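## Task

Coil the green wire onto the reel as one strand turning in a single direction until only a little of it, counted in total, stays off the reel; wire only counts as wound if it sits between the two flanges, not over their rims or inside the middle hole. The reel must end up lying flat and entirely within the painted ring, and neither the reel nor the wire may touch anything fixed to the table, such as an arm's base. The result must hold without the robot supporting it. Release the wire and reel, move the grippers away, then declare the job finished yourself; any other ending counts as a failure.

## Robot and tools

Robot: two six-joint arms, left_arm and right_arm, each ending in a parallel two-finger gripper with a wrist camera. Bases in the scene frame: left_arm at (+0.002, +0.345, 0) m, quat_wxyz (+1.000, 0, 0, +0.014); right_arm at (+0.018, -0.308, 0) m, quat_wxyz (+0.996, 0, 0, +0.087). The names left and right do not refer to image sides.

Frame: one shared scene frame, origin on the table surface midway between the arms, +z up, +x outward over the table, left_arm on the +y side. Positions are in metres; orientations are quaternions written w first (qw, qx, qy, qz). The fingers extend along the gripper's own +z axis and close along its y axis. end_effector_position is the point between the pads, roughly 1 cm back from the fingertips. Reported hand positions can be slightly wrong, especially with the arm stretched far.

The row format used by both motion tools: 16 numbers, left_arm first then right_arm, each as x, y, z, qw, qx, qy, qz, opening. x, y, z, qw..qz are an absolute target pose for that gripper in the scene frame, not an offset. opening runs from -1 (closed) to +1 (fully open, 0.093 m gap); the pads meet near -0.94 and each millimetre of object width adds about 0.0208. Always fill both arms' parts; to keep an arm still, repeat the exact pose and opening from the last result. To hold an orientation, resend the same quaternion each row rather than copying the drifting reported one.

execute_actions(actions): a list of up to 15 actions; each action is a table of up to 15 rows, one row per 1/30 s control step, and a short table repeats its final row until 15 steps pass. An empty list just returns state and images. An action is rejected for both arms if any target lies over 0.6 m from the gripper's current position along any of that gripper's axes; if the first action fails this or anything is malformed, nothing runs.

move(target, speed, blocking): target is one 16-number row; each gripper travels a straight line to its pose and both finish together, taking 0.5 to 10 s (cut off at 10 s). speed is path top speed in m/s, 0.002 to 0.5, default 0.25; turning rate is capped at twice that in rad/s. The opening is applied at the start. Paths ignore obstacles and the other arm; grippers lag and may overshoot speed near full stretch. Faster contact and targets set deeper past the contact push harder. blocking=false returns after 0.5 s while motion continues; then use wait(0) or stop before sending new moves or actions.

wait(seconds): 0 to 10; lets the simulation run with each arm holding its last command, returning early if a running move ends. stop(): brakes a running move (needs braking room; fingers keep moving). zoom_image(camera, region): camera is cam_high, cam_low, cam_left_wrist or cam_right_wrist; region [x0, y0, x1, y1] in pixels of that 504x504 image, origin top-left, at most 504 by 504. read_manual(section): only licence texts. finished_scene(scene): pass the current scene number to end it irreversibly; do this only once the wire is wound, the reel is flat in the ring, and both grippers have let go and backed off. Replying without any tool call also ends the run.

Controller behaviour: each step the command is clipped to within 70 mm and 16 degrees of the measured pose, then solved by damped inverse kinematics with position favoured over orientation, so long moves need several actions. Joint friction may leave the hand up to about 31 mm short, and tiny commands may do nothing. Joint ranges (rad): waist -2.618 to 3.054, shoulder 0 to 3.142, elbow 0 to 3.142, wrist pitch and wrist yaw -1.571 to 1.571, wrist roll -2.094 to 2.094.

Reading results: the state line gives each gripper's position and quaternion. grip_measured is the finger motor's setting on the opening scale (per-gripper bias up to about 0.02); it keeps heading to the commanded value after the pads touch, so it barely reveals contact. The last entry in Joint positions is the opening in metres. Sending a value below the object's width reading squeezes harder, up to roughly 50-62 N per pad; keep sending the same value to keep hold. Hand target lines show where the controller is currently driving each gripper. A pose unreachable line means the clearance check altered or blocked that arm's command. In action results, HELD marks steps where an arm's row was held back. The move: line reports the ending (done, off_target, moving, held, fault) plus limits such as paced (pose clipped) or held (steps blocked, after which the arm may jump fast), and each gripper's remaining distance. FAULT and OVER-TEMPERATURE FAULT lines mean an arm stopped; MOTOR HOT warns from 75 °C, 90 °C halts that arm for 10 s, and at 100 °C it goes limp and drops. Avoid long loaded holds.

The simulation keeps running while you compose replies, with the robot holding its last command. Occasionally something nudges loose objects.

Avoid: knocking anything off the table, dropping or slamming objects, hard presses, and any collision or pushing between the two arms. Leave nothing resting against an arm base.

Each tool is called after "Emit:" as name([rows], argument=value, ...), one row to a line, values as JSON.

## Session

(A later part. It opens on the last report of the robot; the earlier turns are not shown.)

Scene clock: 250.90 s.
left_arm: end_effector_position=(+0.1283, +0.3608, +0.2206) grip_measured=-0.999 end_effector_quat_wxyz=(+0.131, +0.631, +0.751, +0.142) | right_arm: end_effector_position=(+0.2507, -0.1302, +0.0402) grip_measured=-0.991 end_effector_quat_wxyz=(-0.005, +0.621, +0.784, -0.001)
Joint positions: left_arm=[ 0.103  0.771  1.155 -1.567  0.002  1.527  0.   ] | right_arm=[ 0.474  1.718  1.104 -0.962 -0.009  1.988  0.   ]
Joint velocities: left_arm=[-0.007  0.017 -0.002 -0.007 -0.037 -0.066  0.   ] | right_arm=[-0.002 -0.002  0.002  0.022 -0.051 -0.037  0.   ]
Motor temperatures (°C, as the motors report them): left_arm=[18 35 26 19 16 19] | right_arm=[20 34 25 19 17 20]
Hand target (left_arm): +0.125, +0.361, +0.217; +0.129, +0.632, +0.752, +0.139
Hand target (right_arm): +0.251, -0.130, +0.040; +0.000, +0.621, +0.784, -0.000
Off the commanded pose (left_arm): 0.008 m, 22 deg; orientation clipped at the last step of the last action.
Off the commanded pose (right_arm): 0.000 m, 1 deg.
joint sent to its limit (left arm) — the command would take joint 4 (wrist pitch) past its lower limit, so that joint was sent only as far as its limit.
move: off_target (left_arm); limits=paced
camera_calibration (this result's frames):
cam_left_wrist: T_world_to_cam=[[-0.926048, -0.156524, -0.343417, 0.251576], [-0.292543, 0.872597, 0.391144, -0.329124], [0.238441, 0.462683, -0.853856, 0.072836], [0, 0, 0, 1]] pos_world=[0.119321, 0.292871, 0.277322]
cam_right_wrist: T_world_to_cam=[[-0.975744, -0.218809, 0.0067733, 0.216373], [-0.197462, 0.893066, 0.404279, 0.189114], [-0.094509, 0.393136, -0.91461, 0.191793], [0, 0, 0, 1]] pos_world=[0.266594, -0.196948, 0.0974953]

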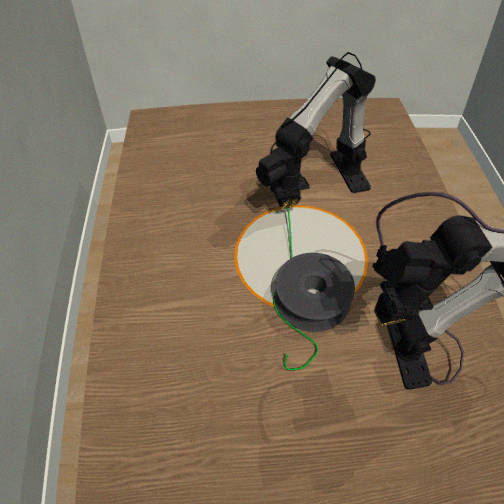

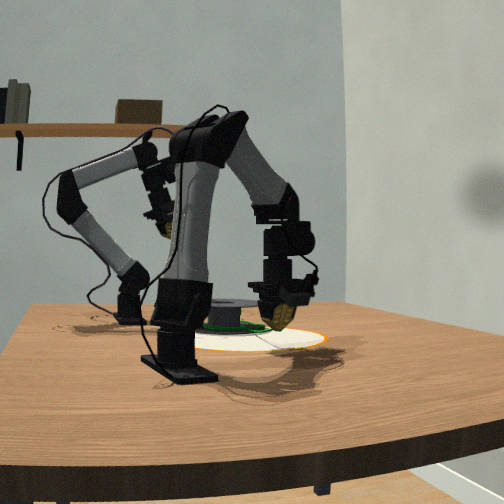

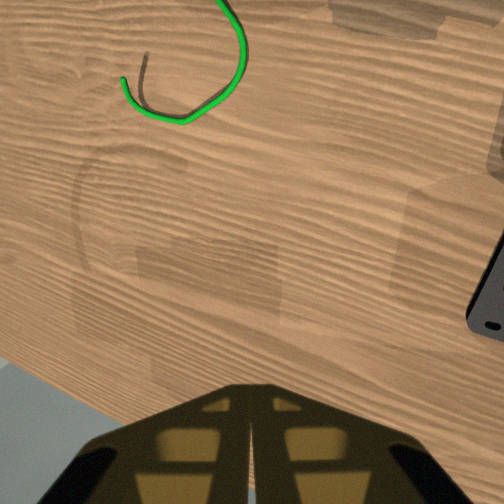

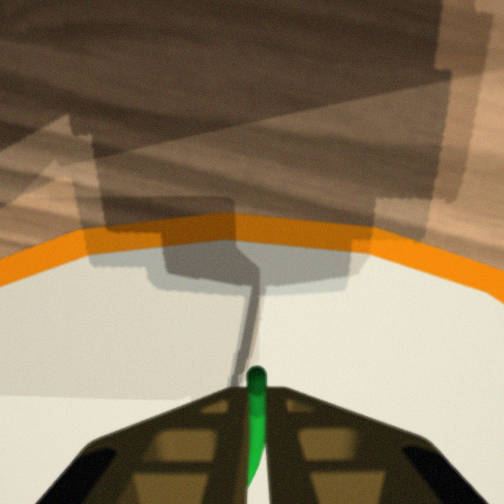

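Emit:
move(target=[0.21,0.162,0.15,0,0,1,0,-1,0.251,-0.130,0.040,0,0.621,0.784,0,-1], speed=0.3)

Emit:
move(target=[0.21,0.162,0.12,0,-0.609,0.793,0,-1,0.251,-0.130,0.040,0,0.621,0.784,0,-1], speed=0.4)

Scene clock: 266.93 s.
left_arm: end_effector_position=(+0.2006, +0.1734, +0.1516) grip_measured=-0.999 end_effector_quat_wxyz=(-0.008, -0.002, +1.000, +0.014) | right_arm: end_effector_position=(+0.2507, -0.1302, +0.0402) grip_measured=-0.991 end_effector_quat_wxyz=(-0.005, +0.621, +0.784, -0.001)
Joint positions: left_arm=[-0.746  1.562  1.387 -1.426 -0.01  -0.723  0.   ] | right_arm=[ 0.474  1.718  1.104 -0.962 -0.009  1.988  0.   ]
Joint velocities: left_arm=[-0.012 -0.002 -0.007  0.007  0.066 -0.051  0.   ] | right_arm=[-0.017  0.012  0.007 -0.037 -0.037  0.007  0.   ]
Motor temperatures (°C, as the motors report them): left_arm=[18 31 26 20 16 19] | right_arm=[20 34 25 18 17 20]
Hand target (left_arm): +0.205, +0.164, +0.152; -0.004, -0.002, +1.000, +0.002
Hand target (right_arm): +0.251, -0.130, +0.040; +0.000, +0.621, +0.784, -0.000
Off the commanded pose (left_arm): 0.015 m, 2 deg.
Off the commanded pose (right_arm): 0.000 m, 1 deg.
move: off_target (left_arm)
camera_calibration (this result's frames):
cam_left_wrist: T_world_to_cam=[[-0.00452773, -0.99994, 0.00996928, 0.173334], [-0.895247, 0.00849515, 0.44549, 0.145059], [-0.445548, -0.00690791, -0.895232, 0.308292], [0, 0, 0, 1]] pos_world=[0.268007, 0.174221, 0.209643]
cam_right_wrist: T_world_to_cam=[[-0.975744, -0.218809, 0.0067733, 0.216373], [-0.197462, 0.893066, 0.404279, 0.189114], [-0.094509, 0.393136, -0.91461, 0.191793], [0, 0, 0, 1]] pos_world=[0.266594, -0.196948, 0.0974953]

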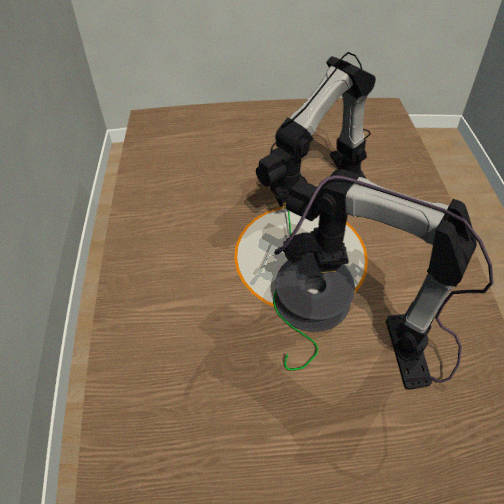

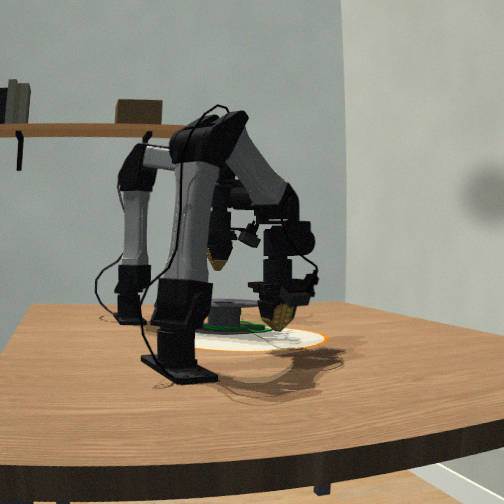

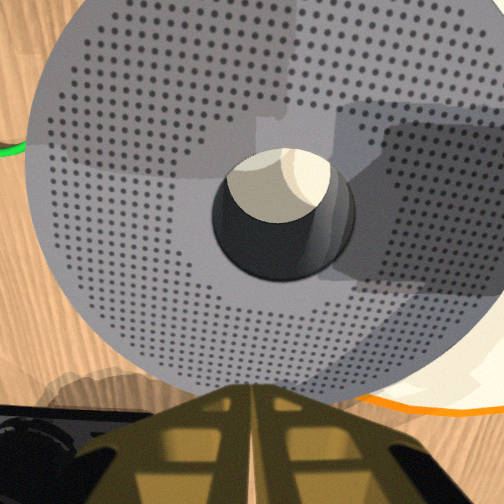

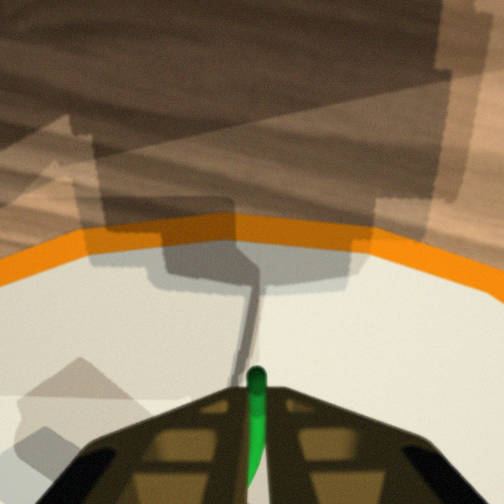

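Scene clock: 269.23 s.
left_arm: end_effector_position=(+0.2099, +0.1644, +0.1306) grip_measured=-0.999 end_effector_quat_wxyz=(+0.005, -0.607, +0.794, -0.010) | right_arm: end_effector_position=(+0.2507, -0.1302, +0.0402) grip_measured=-0.991 end_effector_quat_wxyz=(-0.005, +0.621, +0.784, -0.001)
Joint positions: left_arm=[-0.746  1.562  1.304 -1.292 -0.006 -2.024  0.   ] | right_arm=[ 0.474  1.718  1.104 -0.962 -0.009  1.988  0.   ]
Joint velocities: left_arm=[-0.027 -0.012 -0.012  0.022  0.007 -0.007  0.   ] | right_arm=[-0.012 -0.002 -0.017 -0.037  0.007 -0.007  0.   ]
Motor temperatures (°C, as the motors report them): left_arm=[18 31 26 20 16 19] | right_arm=[20 34 25 18 17 20]
Hand target (left_arm): +0.210, +0.162, +0.120; +0.000, -0.609, +0.793, +0.000
Hand target (right_arm): +0.251, -0.130, +0.040; +0.000, +0.621, +0.784, -0.000
Off the commanded pose (left_arm): 0.011 m, 1 deg.
Off the commanded pose (right_arm): 0.000 m, 1 deg.
move: off_target (left_arm)
camera_calibration (this result's frames):
cam_left_wrist: T_world_to_cam=[[0.960877, -0.270588, 0.0591367, -0.164361], [-0.268912, -0.860249, 0.433195, 0.175705], [-0.0663454, -0.43215, -0.899358, 0.284469], [0, 0, 0, 1]] pos_world=[0.224053, 0.229609, 0.189445]
cam_right_wrist: T_world_to_cam=[[-0.975744, -0.218809, 0.0067733, 0.216373], [-0.197462, 0.893066, 0.404279, 0.189114], [-0.094509, 0.393136, -0.91461, 0.191793], [0, 0, 0, 1]] pos_world=[0.266594, -0.196948, 0.0974953]

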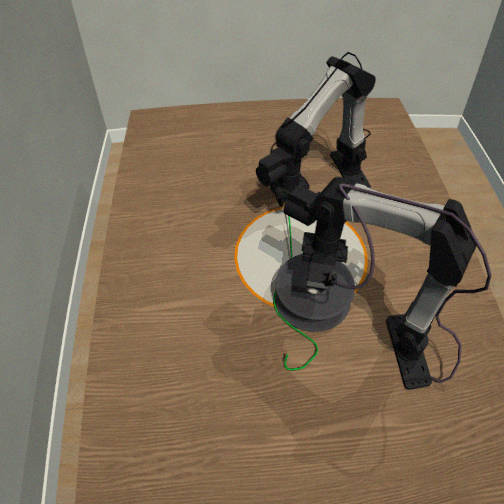

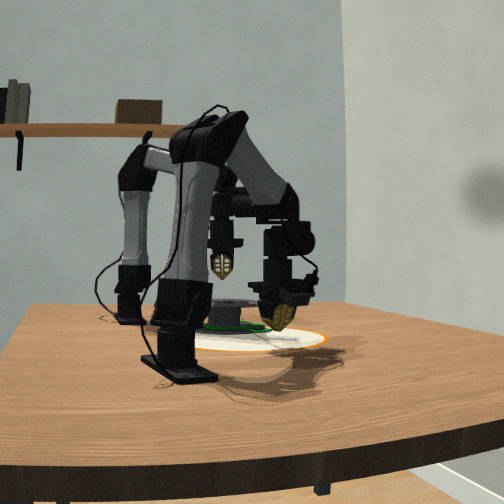

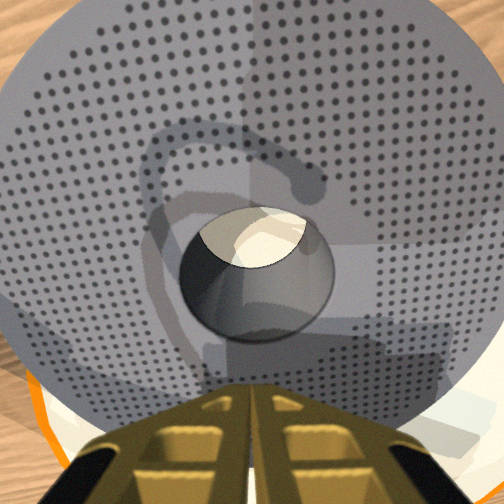

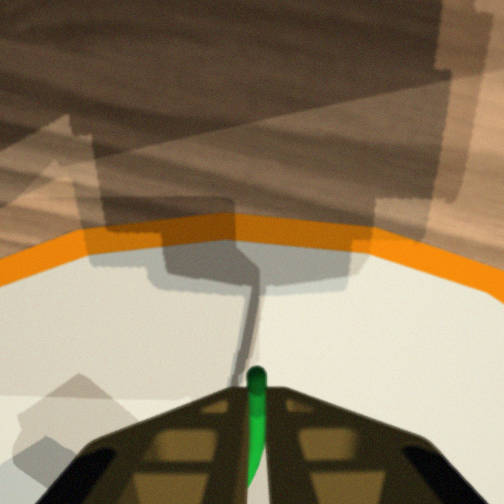

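Emit:
move(target=[0.216,0.159,0.044,0,-0.609,0.793,0,-1,0.251,-0.130,0.040,0,0.621,0.784,0,-1], speed=0.08)

Emit:
move(target=[0.216,0.159,0.044,0,-0.609,0.793,0,0.0,0.251,-0.130,0.040,0,0.621,0.784,0,-1], speed=0.08)

Scene clock: 271.43 s.
left_arm: end_effector_position=(+0.2113, +0.1629, +0.0570) grip_measured=-0.999 end_effector_quat_wxyz=(+0.001, -0.608, +0.794, +0.005) | right_arm: end_effector_position=(+0.2507, -0.1302, +0.0402) grip_measured=-0.991 end_effector_quat_wxyz=(-0.005, +0.621, +0.784, -0.001)
Joint positions: left_arm=[-0.746  1.644  1.092 -1.029 -0.005 -2.026  0.   ] | right_arm=[ 0.474  1.718  1.104 -0.962 -0.009  1.988  0.   ]
Joint velocities: left_arm=[ 0.007  0.007 -0.012 -0.007  0.007 -0.081  0.   ] | right_arm=[-0.002 -0.007  0.002 -0.037  0.022 -0.125  0.   ]
Motor temperatures (°C, as the motors report them): left_arm=[18 30 26 19 16 19] | right_arm=[20 34 25 18 17 20]
Hand target (left_arm): +0.215, +0.159, +0.045; -0.000, -0.609, +0.793, +0.000
Hand target (right_arm): +0.251, -0.130, +0.040; +0.000, +0.621, +0.784, -0.000
Off the commanded pose (left_arm): 0.014 m, 1 deg.
Off the commanded pose (right_arm): 0.000 m, 1 deg.
move: off_target (left_arm)
camera_calibration (this result's frames):
cam_left_wrist: T_world_to_cam=[[0.962582, -0.269256, 0.0306267, -0.160659], [-0.256554, -0.869059, 0.422985, 0.206075], [-0.0872748, -0.415015, -0.905619, 0.219646], [0, 0, 0, 1]] pos_world=[0.226686, 0.226989, 0.116669]
cam_right_wrist: T_world_to_cam=[[-0.975744, -0.218809, 0.0067733, 0.216373], [-0.197462, 0.893066, 0.404279, 0.189114], [-0.094509, 0.393136, -0.91461, 0.191793], [0, 0, 0, 1]] pos_world=[0.266594, -0.196948, 0.0974953]

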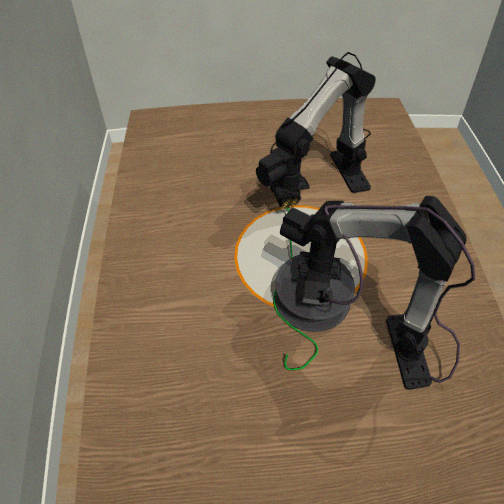

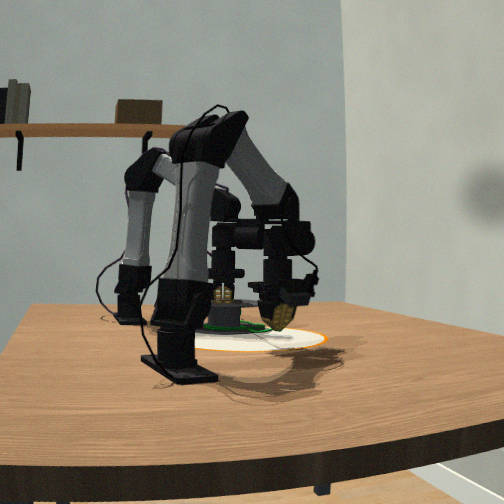

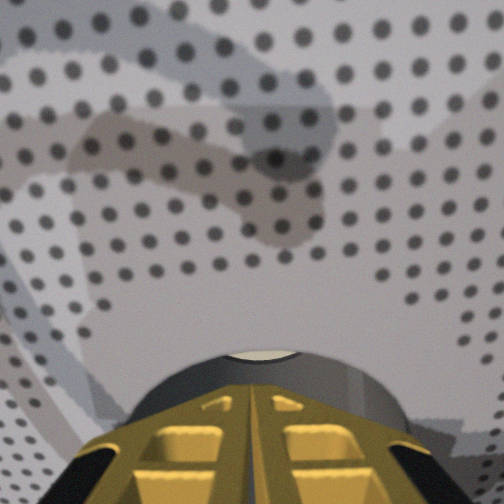

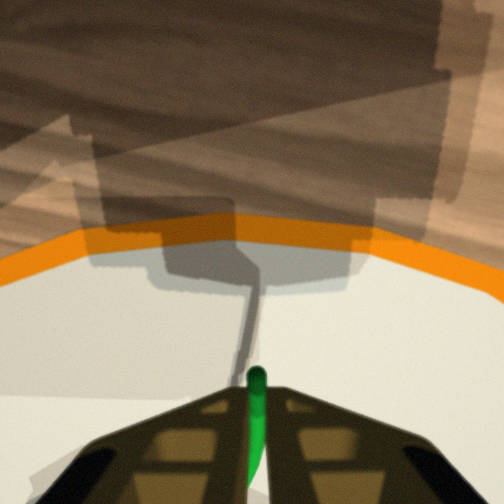

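Scene clock: 272.13 s.
left_arm: end_effector_position=(+0.2127, +0.1626, +0.0596) grip_measured=-0.419 end_effector_quat_wxyz=(+0.004, -0.609, +0.793, +0.002) | right_arm: end_effector_position=(+0.2507, -0.1302, +0.0402) grip_measured=-0.991 end_effector_quat_wxyz=(-0.005, +0.621, +0.784, -0.001)
Joint positions: left_arm=[-0.746  1.639  1.097 -1.032 -0.009 -2.028  0.025] | right_arm=[ 0.474  1.718  1.104 -0.962 -0.009  1.988  0.   ]
Joint velocities: left_arm=[-0.017  0.002 -0.007 -0.022 -0.037  0.037 -0.001] | right_arm=[ 0.012  0.007  0.012 -0.081 -0.007 -0.051  0.   ]
Motor temperatures (°C, as the motors report them): left_arm=[18 30 26 19 16 19] | right_arm=[20 34 25 18 17 20]
Hand target (left_arm): +0.215, +0.160, +0.045; +0.000, -0.609, +0.793, +0.000
Hand target (right_arm): +0.251, -0.130, +0.040; +0.000, +0.621, +0.784, -0.000
Off the commanded pose (left_arm): 0.016 m, 1 deg.
Off the commanded pose (right_arm): 0.000 m, 1 deg.
move: off_target (left_arm)
camera_calibration (this result's frames):
cam_left_wrist: T_world_to_cam=[[0.9629, -0.267, 0.0391671, -0.163139], [-0.258083, -0.868733, 0.422725, 0.205377], [-0.0788418, -0.417151, -0.905411, 0.220613], [0, 0, 0, 1]] pos_world=[0.227485, 0.226888, 0.119317]
cam_right_wrist: T_world_to_cam=[[-0.975744, -0.218809, 0.0067733, 0.216373], [-0.197462, 0.893066, 0.404279, 0.189114], [-0.094509, 0.393136, -0.91461, 0.191793], [0, 0, 0, 1]] pos_world=[0.266594, -0.196948, 0.0974953]

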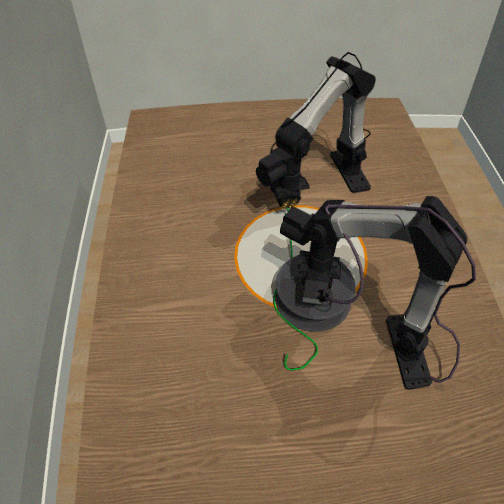

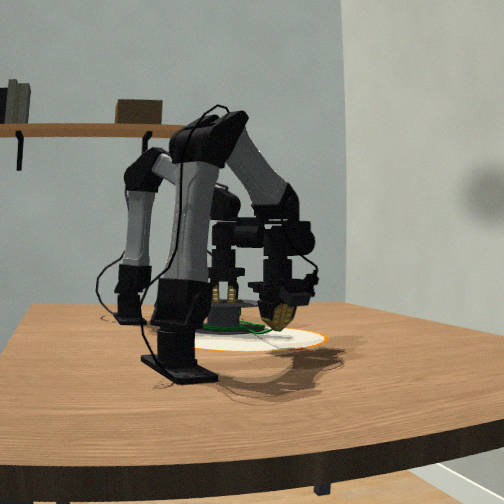

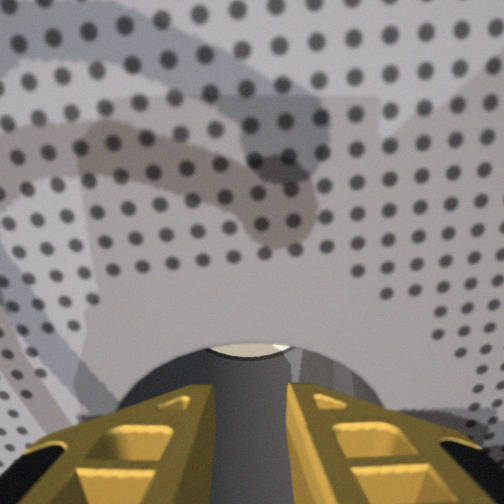

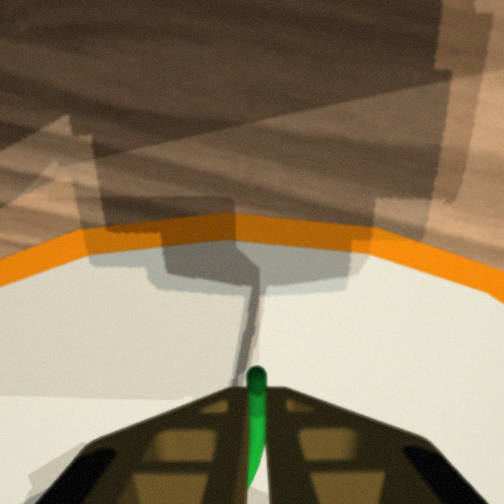

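Emit:
move(target=[0.215,0.160,0.044,0,0.1305,0.9914,0,0.0,0.256,-0.215,0.040,0,0.621,0.784,0,-1], speed=0.25)

Scene clock: 276.23 s.
left_arm: end_effector_position=(+0.2177, +0.1566, +0.0597) grip_measured=-0.419 end_effector_quat_wxyz=(+0.013, +0.116, +0.993, -0.008) | right_arm: end_effector_position=(+0.2579, -0.2096, +0.0417) grip_measured=-0.991 end_effector_quat_wxyz=(-0.006, +0.619, +0.785, -0.001)
Joint positions: left_arm=[-0.746  1.639  1.097 -1.    -0.001 -0.486  0.025] | right_arm=[ 0.21   1.594  0.975 -0.958 -0.009  1.719  0.   ]
Joint velocities: left_arm=[-0.002  0.017 -0.017  0.007  0.066  0.022 -0.   ] | right_arm=[ 0.002 -0.007 -0.002 -0.066 -0.007 -0.066  0.   ]
Motor temperatures (°C, as the motors report them): left_arm=[18 30 26 19 16 19] | right_arm=[20 34 25 18 17 20]
Hand target (left_arm): +0.214, +0.160, +0.045; -0.000, +0.130, +0.991, +0.000
Hand target (right_arm): +0.256, -0.213, +0.041; -0.004, +0.621, +0.784, +0.003
Off the commanded pose (left_arm): 0.016 m, 2 deg.
Off the commanded pose (right_arm): 0.006 m, 1 deg.
move: off_target (left_arm)
camera_calibration (this result's frames):
cam_left_wrist: T_world_to_cam=[[-0.239766, -0.969554, 0.0497698, 0.201638], [-0.882109, 0.238978, 0.405924, 0.164827], [-0.405459, 0.0534242, -0.912551, 0.216446], [0, 0, 0, 1]] pos_world=[0.281502, 0.144546, 0.120575]
cam_right_wrist: T_world_to_cam=[[-0.974734, -0.223269, 0.00669835, 0.204878], [-0.20142, 0.891521, 0.405734, 0.26149], [-0.0965596, 0.394133, -0.913967, 0.225817], [0, 0, 0, 1]] pos_world=[0.274176, -0.276382, 0.0989218]

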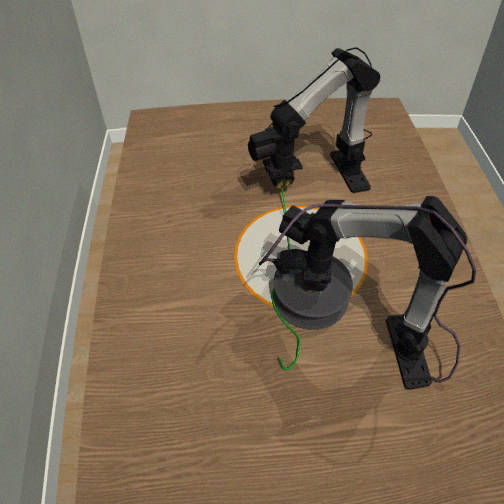

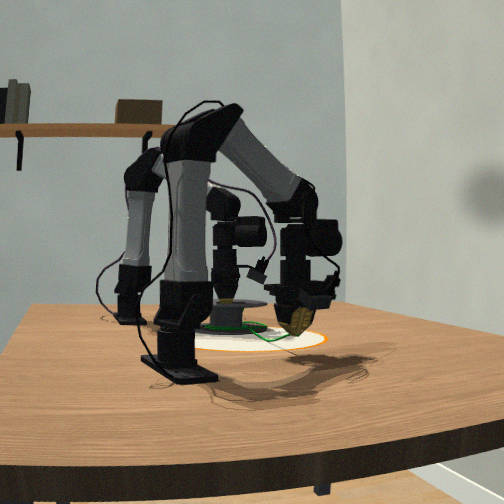

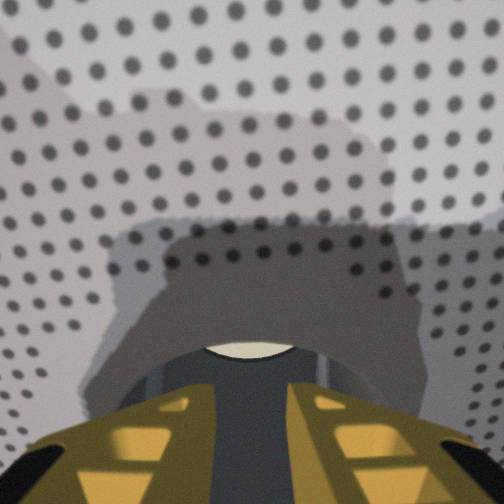

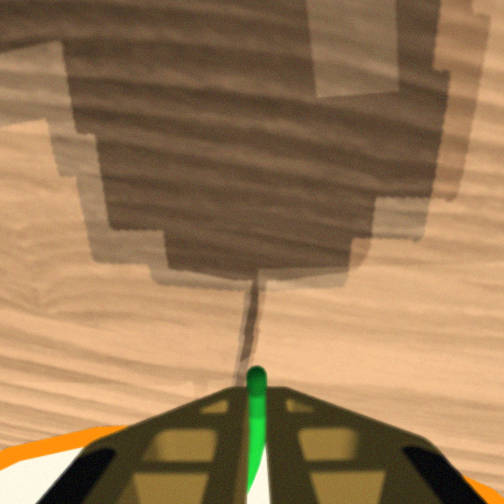

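Emit:
move(target=[0.215,0.160,0.044,0,0.793,0.609,0,0.0,0.265,-0.30,0.040,0,0.621,0.784,0,-1], speed=0.25)

Emit:
zoom_image(camera="cam_high", region=[220,150,400,390])

Emit:
zoom_image(camera="cam_low", region=[170,270,370,370])

Scene clock: 286.17 s.
left_arm: end_effector_position=(+0.2163, +0.1541, +0.0600) grip_measured=-0.420 end_effector_quat_wxyz=(+0.017, +0.783, +0.622, -0.004) | right_arm: end_effector_position=(+0.2682, -0.2955, +0.0413) grip_measured=-0.991 end_effector_quat_wxyz=(-0.006, +0.619, +0.785, +0.001)
Joint positions: left_arm=[-0.746  1.639  1.098 -0.999  0.015  1.079  0.025] | right_arm=[-0.13   1.563  0.942 -0.958 -0.009  1.379  0.   ]
Joint velocities: left_arm=[ 0.002 -0.007  0.012 -0.051 -0.11  -0.007  0.001] | right_arm=[-0.002 -0.002 -0.022  0.051  0.022 -0.022  0.   ]
Motor temperatures (°C, as the motors report them): left_arm=[18 29 26 19 16 19] | right_arm=[20 34 24 19 17 20]
Hand target (left_arm): +0.215, +0.160, +0.045; -0.000, +0.793, +0.609, -0.000
Hand target (right_arm): +0.265, -0.298, +0.040; -0.004, +0.621, +0.784, +0.005
Off the commanded pose (left_arm): 0.017 m, 3 deg.
Off the commanded pose (right_arm): 0.006 m, 1 deg.
move: off_target (left_arm)
camera_calibration (this result's frames):
cam_left_wrist: T_world_to_cam=[[-0.971909, 0.23479, 0.0163242, 0.173674], [0.221063, 0.886879, 0.405681, -0.174468], [0.0807724, 0.397894, -0.913869, 0.0580788], [0, 0, 0, 1]] pos_world=[0.202673, 0.090846, 0.12102]
cam_right_wrist: T_world_to_cam=[[-0.974745, -0.223263, 0.00511951, 0.195797], [-0.201803, 0.890408, 0.407982, 0.339942], [-0.0956457, 0.396645, -0.912976, 0.260758], [0, 0, 0, 1]] pos_world=[0.284394, -0.362402, 0.0983733]

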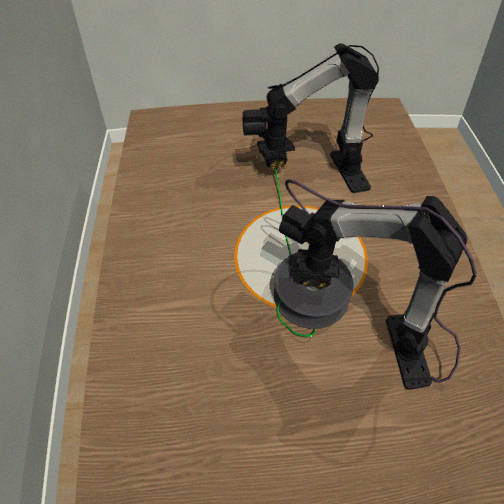

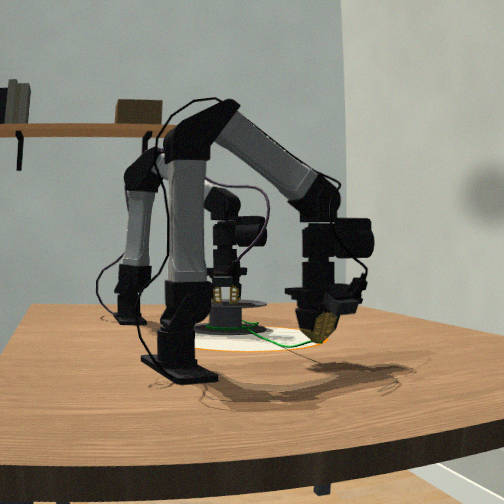

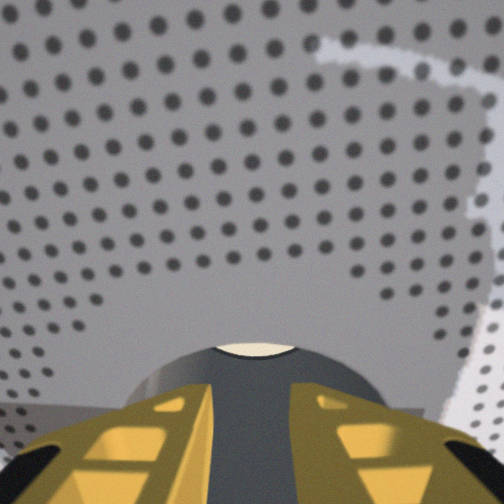

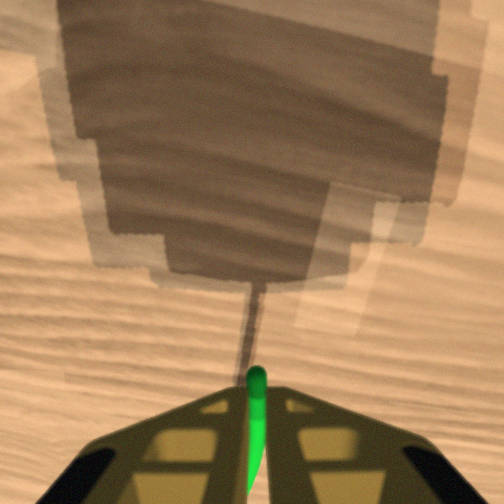

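Region (220, 150, 400, 390) of cam_high's 504x504 image, scaled by 2.100, with more detail than that image has; it fills the left 378 columns of this view, and the rest is white.

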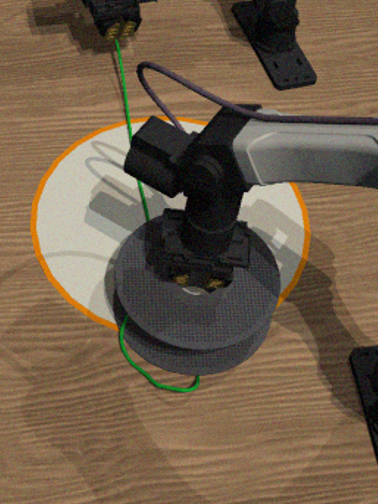

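Region (170, 270, 370, 370) of cam_low's 504x504 image, scaled by 2.520, with more detail than that image has.

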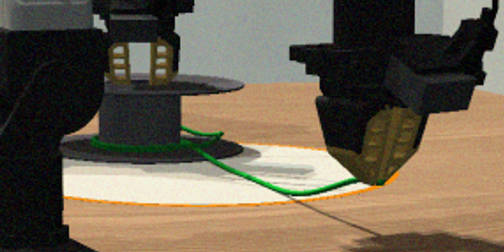

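Emit:
move(target=[0.215,0.160,0.044,0,0.982,0.191,0,0.0,0.272,-0.355,0.040,0,0.621,0.784,0,-1], speed=0.25)

Emit:
zoom_image(camera="cam_high", region=[220,150,400,390])

Scene clock: 289.00 s.
left_arm: end_effector_position=(+0.2167, +0.1540, +0.0607) grip_measured=-0.419 end_effector_quat_wxyz=(+0.017, +0.979, +0.203, +0.005) | right_arm: end_effector_position=(+0.2651, -0.3493, +0.0413) grip_measured=-0.991 end_effector_quat_wxyz=(-0.006, +0.619, +0.785, +0.002)
Joint positions: left_arm=[-0.746  1.638  1.1   -1.     0.014  2.014  0.025] | right_arm=[-0.346  1.563  0.942 -0.958 -0.009  1.163  0.   ]
Joint velocities: left_arm=[-0.012  0.012 -0.002 -0.037  0.022  0.037  0.   ] | right_arm=[ 0.002 -0.007  0.017  0.095  0.022 -0.081  0.   ]
Motor temperatures (°C, as the motors report them): left_arm=[18 29 26 19 16 19] | right_arm=[20 34 24 19 17 20]
Hand target (left_arm): +0.214, +0.160, +0.045; -0.000, +0.982, +0.191, -0.001
Hand target (right_arm): +0.272, -0.353, +0.040; -0.002, +0.621, +0.784, +0.004
Off the commanded pose (left_arm): 0.018 m, 3 deg.
Off the commanded pose (right_arm): 0.009 m, 1 deg.
move: off_target (left_arm)
camera_calibration (this result's frames):
cam_left_wrist: T_world_to_cam=[[-0.389719, 0.920933, 0.00160025, -0.0569116], [0.830408, 0.350658, 0.432968, -0.225864], [0.398173, 0.170065, -0.901408, 0.0242405], [0, 0, 0, 1]] pos_world=[0.155728, 0.127491, 0.119734]
cam_right_wrist: T_world_to_cam=[[-0.974671, -0.223626, 0.00275341, 0.180683], [-0.202969, 0.889674, 0.409003, 0.38723], [-0.0939133, 0.398084, -0.912529, 0.281825], [0, 0, 0, 1]] pos_world=[0.281169, -0.416293, 0.0982984]

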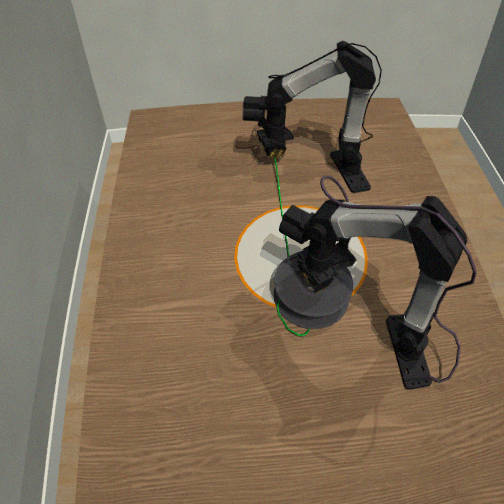

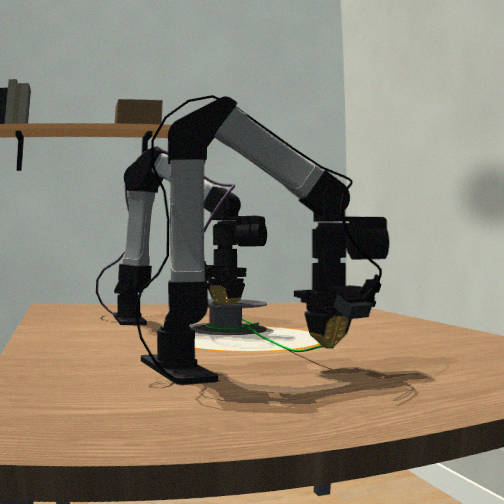

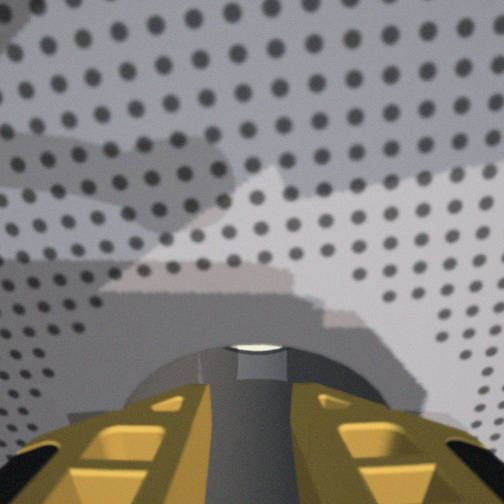

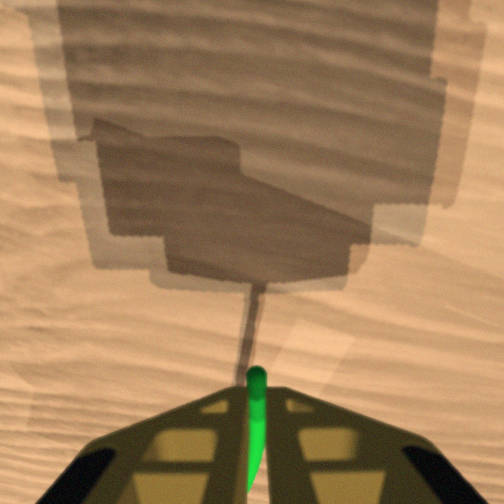

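Region (220, 150, 400, 390) of cam_high's 504x504 image, scaled by 2.100, with more detail than that image has; it fills the left 378 columns of this view, and the rest is white.

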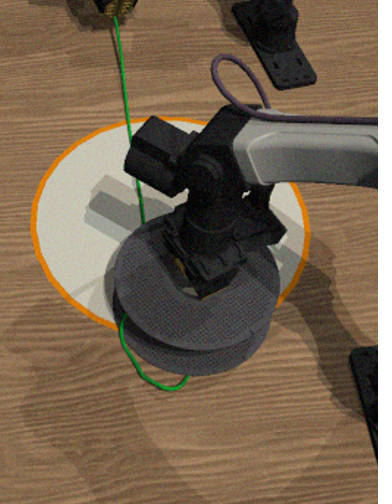

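Emit:
execute_actions([
  [[0.215,0.160,0.05,0,0.982,0.191,0,-1,0.270,-0.352,0.040,0,0.621,0.784,0,-1]],
  [[0.215,0.160,0.075,0,0.982,0.191,0,-1,0.270,-0.352,0.040,0,0.621,0.784,0,-1]],
  [[0.215,0.160,0.075,0,0.5,0.866,0,-1,0.270,-0.352,0.040,0,0.621,0.784,0,-1]],
  [[0.215,0.160,0.075,0,0.5,0.866,0,-1,0.270,-0.352,0.040,0,0.621,0.784,0,-1]],
  [[0.215,0.160,0.075,0,-0.342,0.940,0,-1,0.270,-0.352,0.040,0,0.621,0.784,0,-1]],
  [[0.215,0.160,0.075,0,-0.609,0.793,0,-1,0.270,-0.352,0.040,0,0.621,0.784,0,-1]],
])

Scene clock: 293.00 s.
left_arm: end_effector_position=(+0.2116, +0.1616, +0.0685) grip_measured=-0.999 end_effector_quat_wxyz=(-0.012, -0.023, +1.000, -0.001) | right_arm: end_effector_position=(+0.2651, -0.3493, +0.0413) grip_measured=-0.991 end_effector_quat_wxyz=(-0.006, +0.619, +0.786, +0.002)
Joint positions: left_arm=[-0.735  1.641  1.136 -1.082  0.017 -0.754  0.   ] | right_arm=[-0.346  1.563  0.942 -0.958 -0.009  1.162  0.   ]
Joint velocities: left_arm=[ 0.027  0.002 -0.017 -0.066  0.022 -1.311  0.   ] | right_arm=[ 0.007  0.012  0.007 -0.037  0.022  0.037  0.   ]
Motor temperatures (°C, as the motors report them): left_arm=[18 29 26 19 16 19] | right_arm=[20 34 25 19 17 20]
Hand target (left_arm): +0.215, +0.160, +0.075; -0.013, -0.127, +0.992, -0.007
Hand target (right_arm): +0.270, -0.352, +0.040; -0.000, +0.621, +0.784, +0.000
Off the commanded pose (left_arm): 0.007 m, 72 deg; orientation clipped at the last step of the last action.
Off the commanded pose (right_arm): 0.006 m, 1 deg.
Step readings (end_effector_position; steps 1 to 15: 1st action; 16 to 30: 2nd action; 31 to 45: 3rd action; 46 to 60: 4th action; 61 to 75: 5th action; 76 to 90: 6th action):
0: left_arm (+0.2167, +0.1540, +0.0607) | right_arm (+0.2651, -0.3493, +0.0413)
1: left_arm (+0.2167, +0.1540, +0.0607) | right_arm (+0.2651, -0.3493, +0.0413)
2: left_arm (+0.2168, +0.1540, +0.0606) | right_arm (+0.2651, -0.3493, +0.0413)
4: left_arm (+0.2160, +0.1550, +0.0590) | right_arm (+0.2651, -0.3493, +0.0413)
8: left_arm (+0.2157, +0.1553, +0.0587) | right_arm (+0.2651, -0.3493, +0.0413)
15: left_arm (+0.2158, +0.1553, +0.0587) | right_arm (+0.2651, -0.3493, +0.0413)
16: left_arm (+0.2153, +0.1557, +0.0601) | right_arm (+0.2651, -0.3493, +0.0413)
17: left_arm (+0.2147, +0.1563, +0.0622) | right_arm (+0.2651, -0.3493, +0.0413)
19: left_arm (+0.2157, +0.1554, +0.0664) | right_arm (+0.2651, -0.3493, +0.0413)
23: left_arm (+0.2148, +0.1561, +0.0685) | right_arm (+0.2651, -0.3493, +0.0413)
30: left_arm (+0.2123, +0.1583, +0.0685) | right_arm (+0.2651, -0.3493, +0.0413)
31: left_arm (+0.2122, +0.1588, +0.0685) | right_arm (+0.2651, -0.3493, +0.0413)
32: left_arm (+0.2124, +0.1593, +0.0685) | right_arm (+0.2651, -0.3493, +0.0413)
34: left_arm (+0.2131, +0.1604, +0.0685) | right_arm (+0.2651, -0.3493, +0.0413)
38: left_arm (+0.2134, +0.1612, +0.0685) | right_arm (+0.2651, -0.3493, +0.0413)
45: left_arm (+0.2130, +0.1614, +0.0685) | right_arm (+0.2651, -0.3493, +0.0413)
46: left_arm (+0.2130, +0.1614, +0.0685) | right_arm (+0.2651, -0.3493, +0.0413)
47: left_arm (+0.2130, +0.1614, +0.0685) | right_arm (+0.2651, -0.3493, +0.0413)
49: left_arm (+0.2130, +0.1614, +0.0685) | right_arm (+0.2651, -0.3493, +0.0413)
53: left_arm (+0.2130, +0.1614, +0.0685) | right_arm (+0.2651, -0.3493, +0.0413)
60: left_arm (+0.2130, +0.1614, +0.0685) | right_arm (+0.2651, -0.3493, +0.0413)
61: left_arm (+0.2129, +0.1615, +0.0685) | right_arm (+0.2651, -0.3493, +0.0413)
62: left_arm (+0.2128, +0.1614, +0.0685) | right_arm (+0.2651, -0.3493, +0.0413)
64: left_arm (+0.2127, +0.1615, +0.0685) | right_arm (+0.2651, -0.3493, +0.0413)
68: left_arm (+0.2124, +0.1616, +0.0685) | right_arm (+0.2651, -0.3493, +0.0413)
75: left_arm (+0.2121, +0.1617, +0.0685) | right_arm (+0.2651, -0.3493, +0.0413)
76: left_arm (+0.2120, +0.1616, +0.0685) | right_arm (+0.2651, -0.3493, +0.0413)
77: left_arm (+0.2119, +0.1616, +0.0685) | right_arm (+0.2651, -0.3493, +0.0413)
79: left_arm (+0.2118, +0.1617, +0.0685) | right_arm (+0.2651, -0.3493, +0.0413)
83: left_arm (+0.2117, +0.1616, +0.0685) | right_arm (+0.2651, -0.3493, +0.0413)
90: end_effector_position above
camera_calibration (this result's frames):
cam_left_wrist: T_world_to_cam=[[0.0378373, -0.998524, 0.0389674, 0.151236], [-0.891855, -0.0161547, 0.452033, 0.194797], [-0.450736, -0.051857, -0.89115, 0.246825], [0, 0, 0, 1]] pos_world=[0.279261, 0.166959, 0.12601]
cam_right_wrist: T_world_to_cam=[[-0.9745, -0.224369, 0.00274467, 0.180378], [-0.203651, 0.889517, 0.409006, 0.387355], [-0.0942098, 0.398017, -0.912528, 0.28188], [0, 0, 0, 1]] pos_world=[0.28122, -0.416281, 0.0982982]

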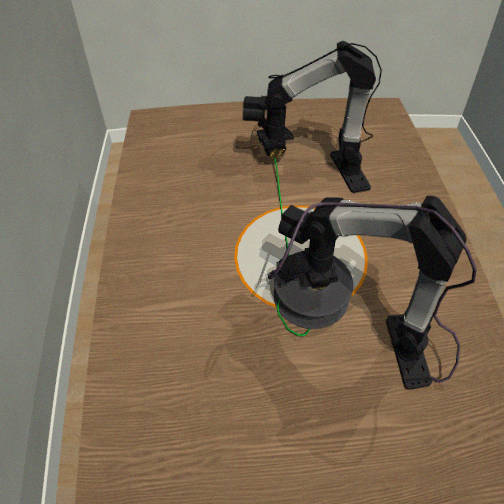

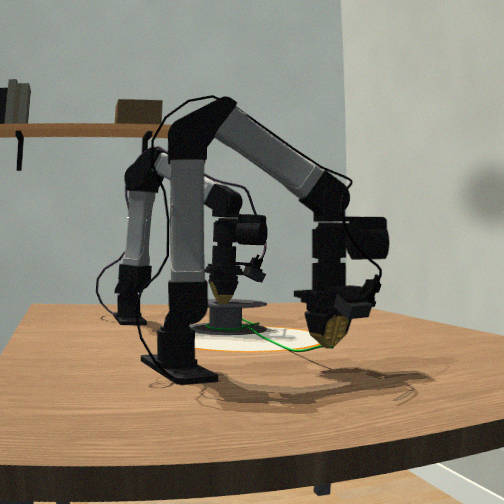

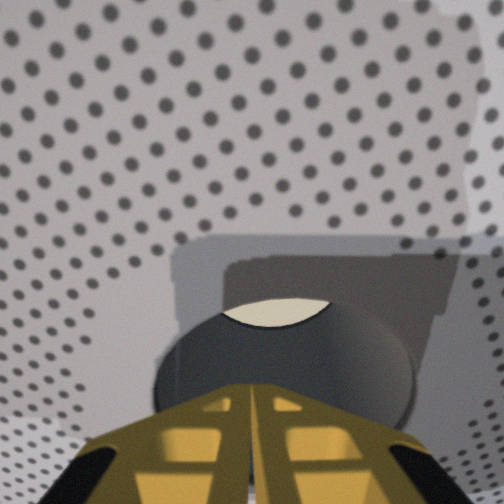

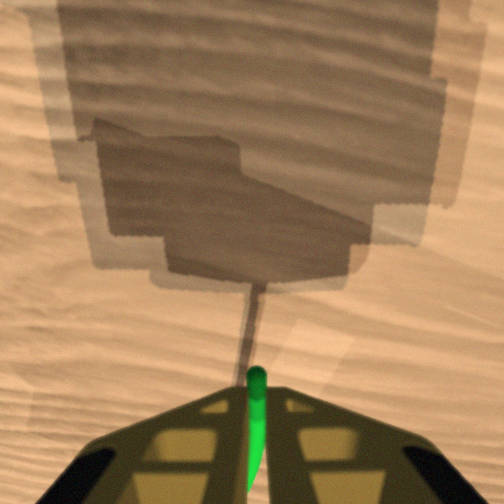

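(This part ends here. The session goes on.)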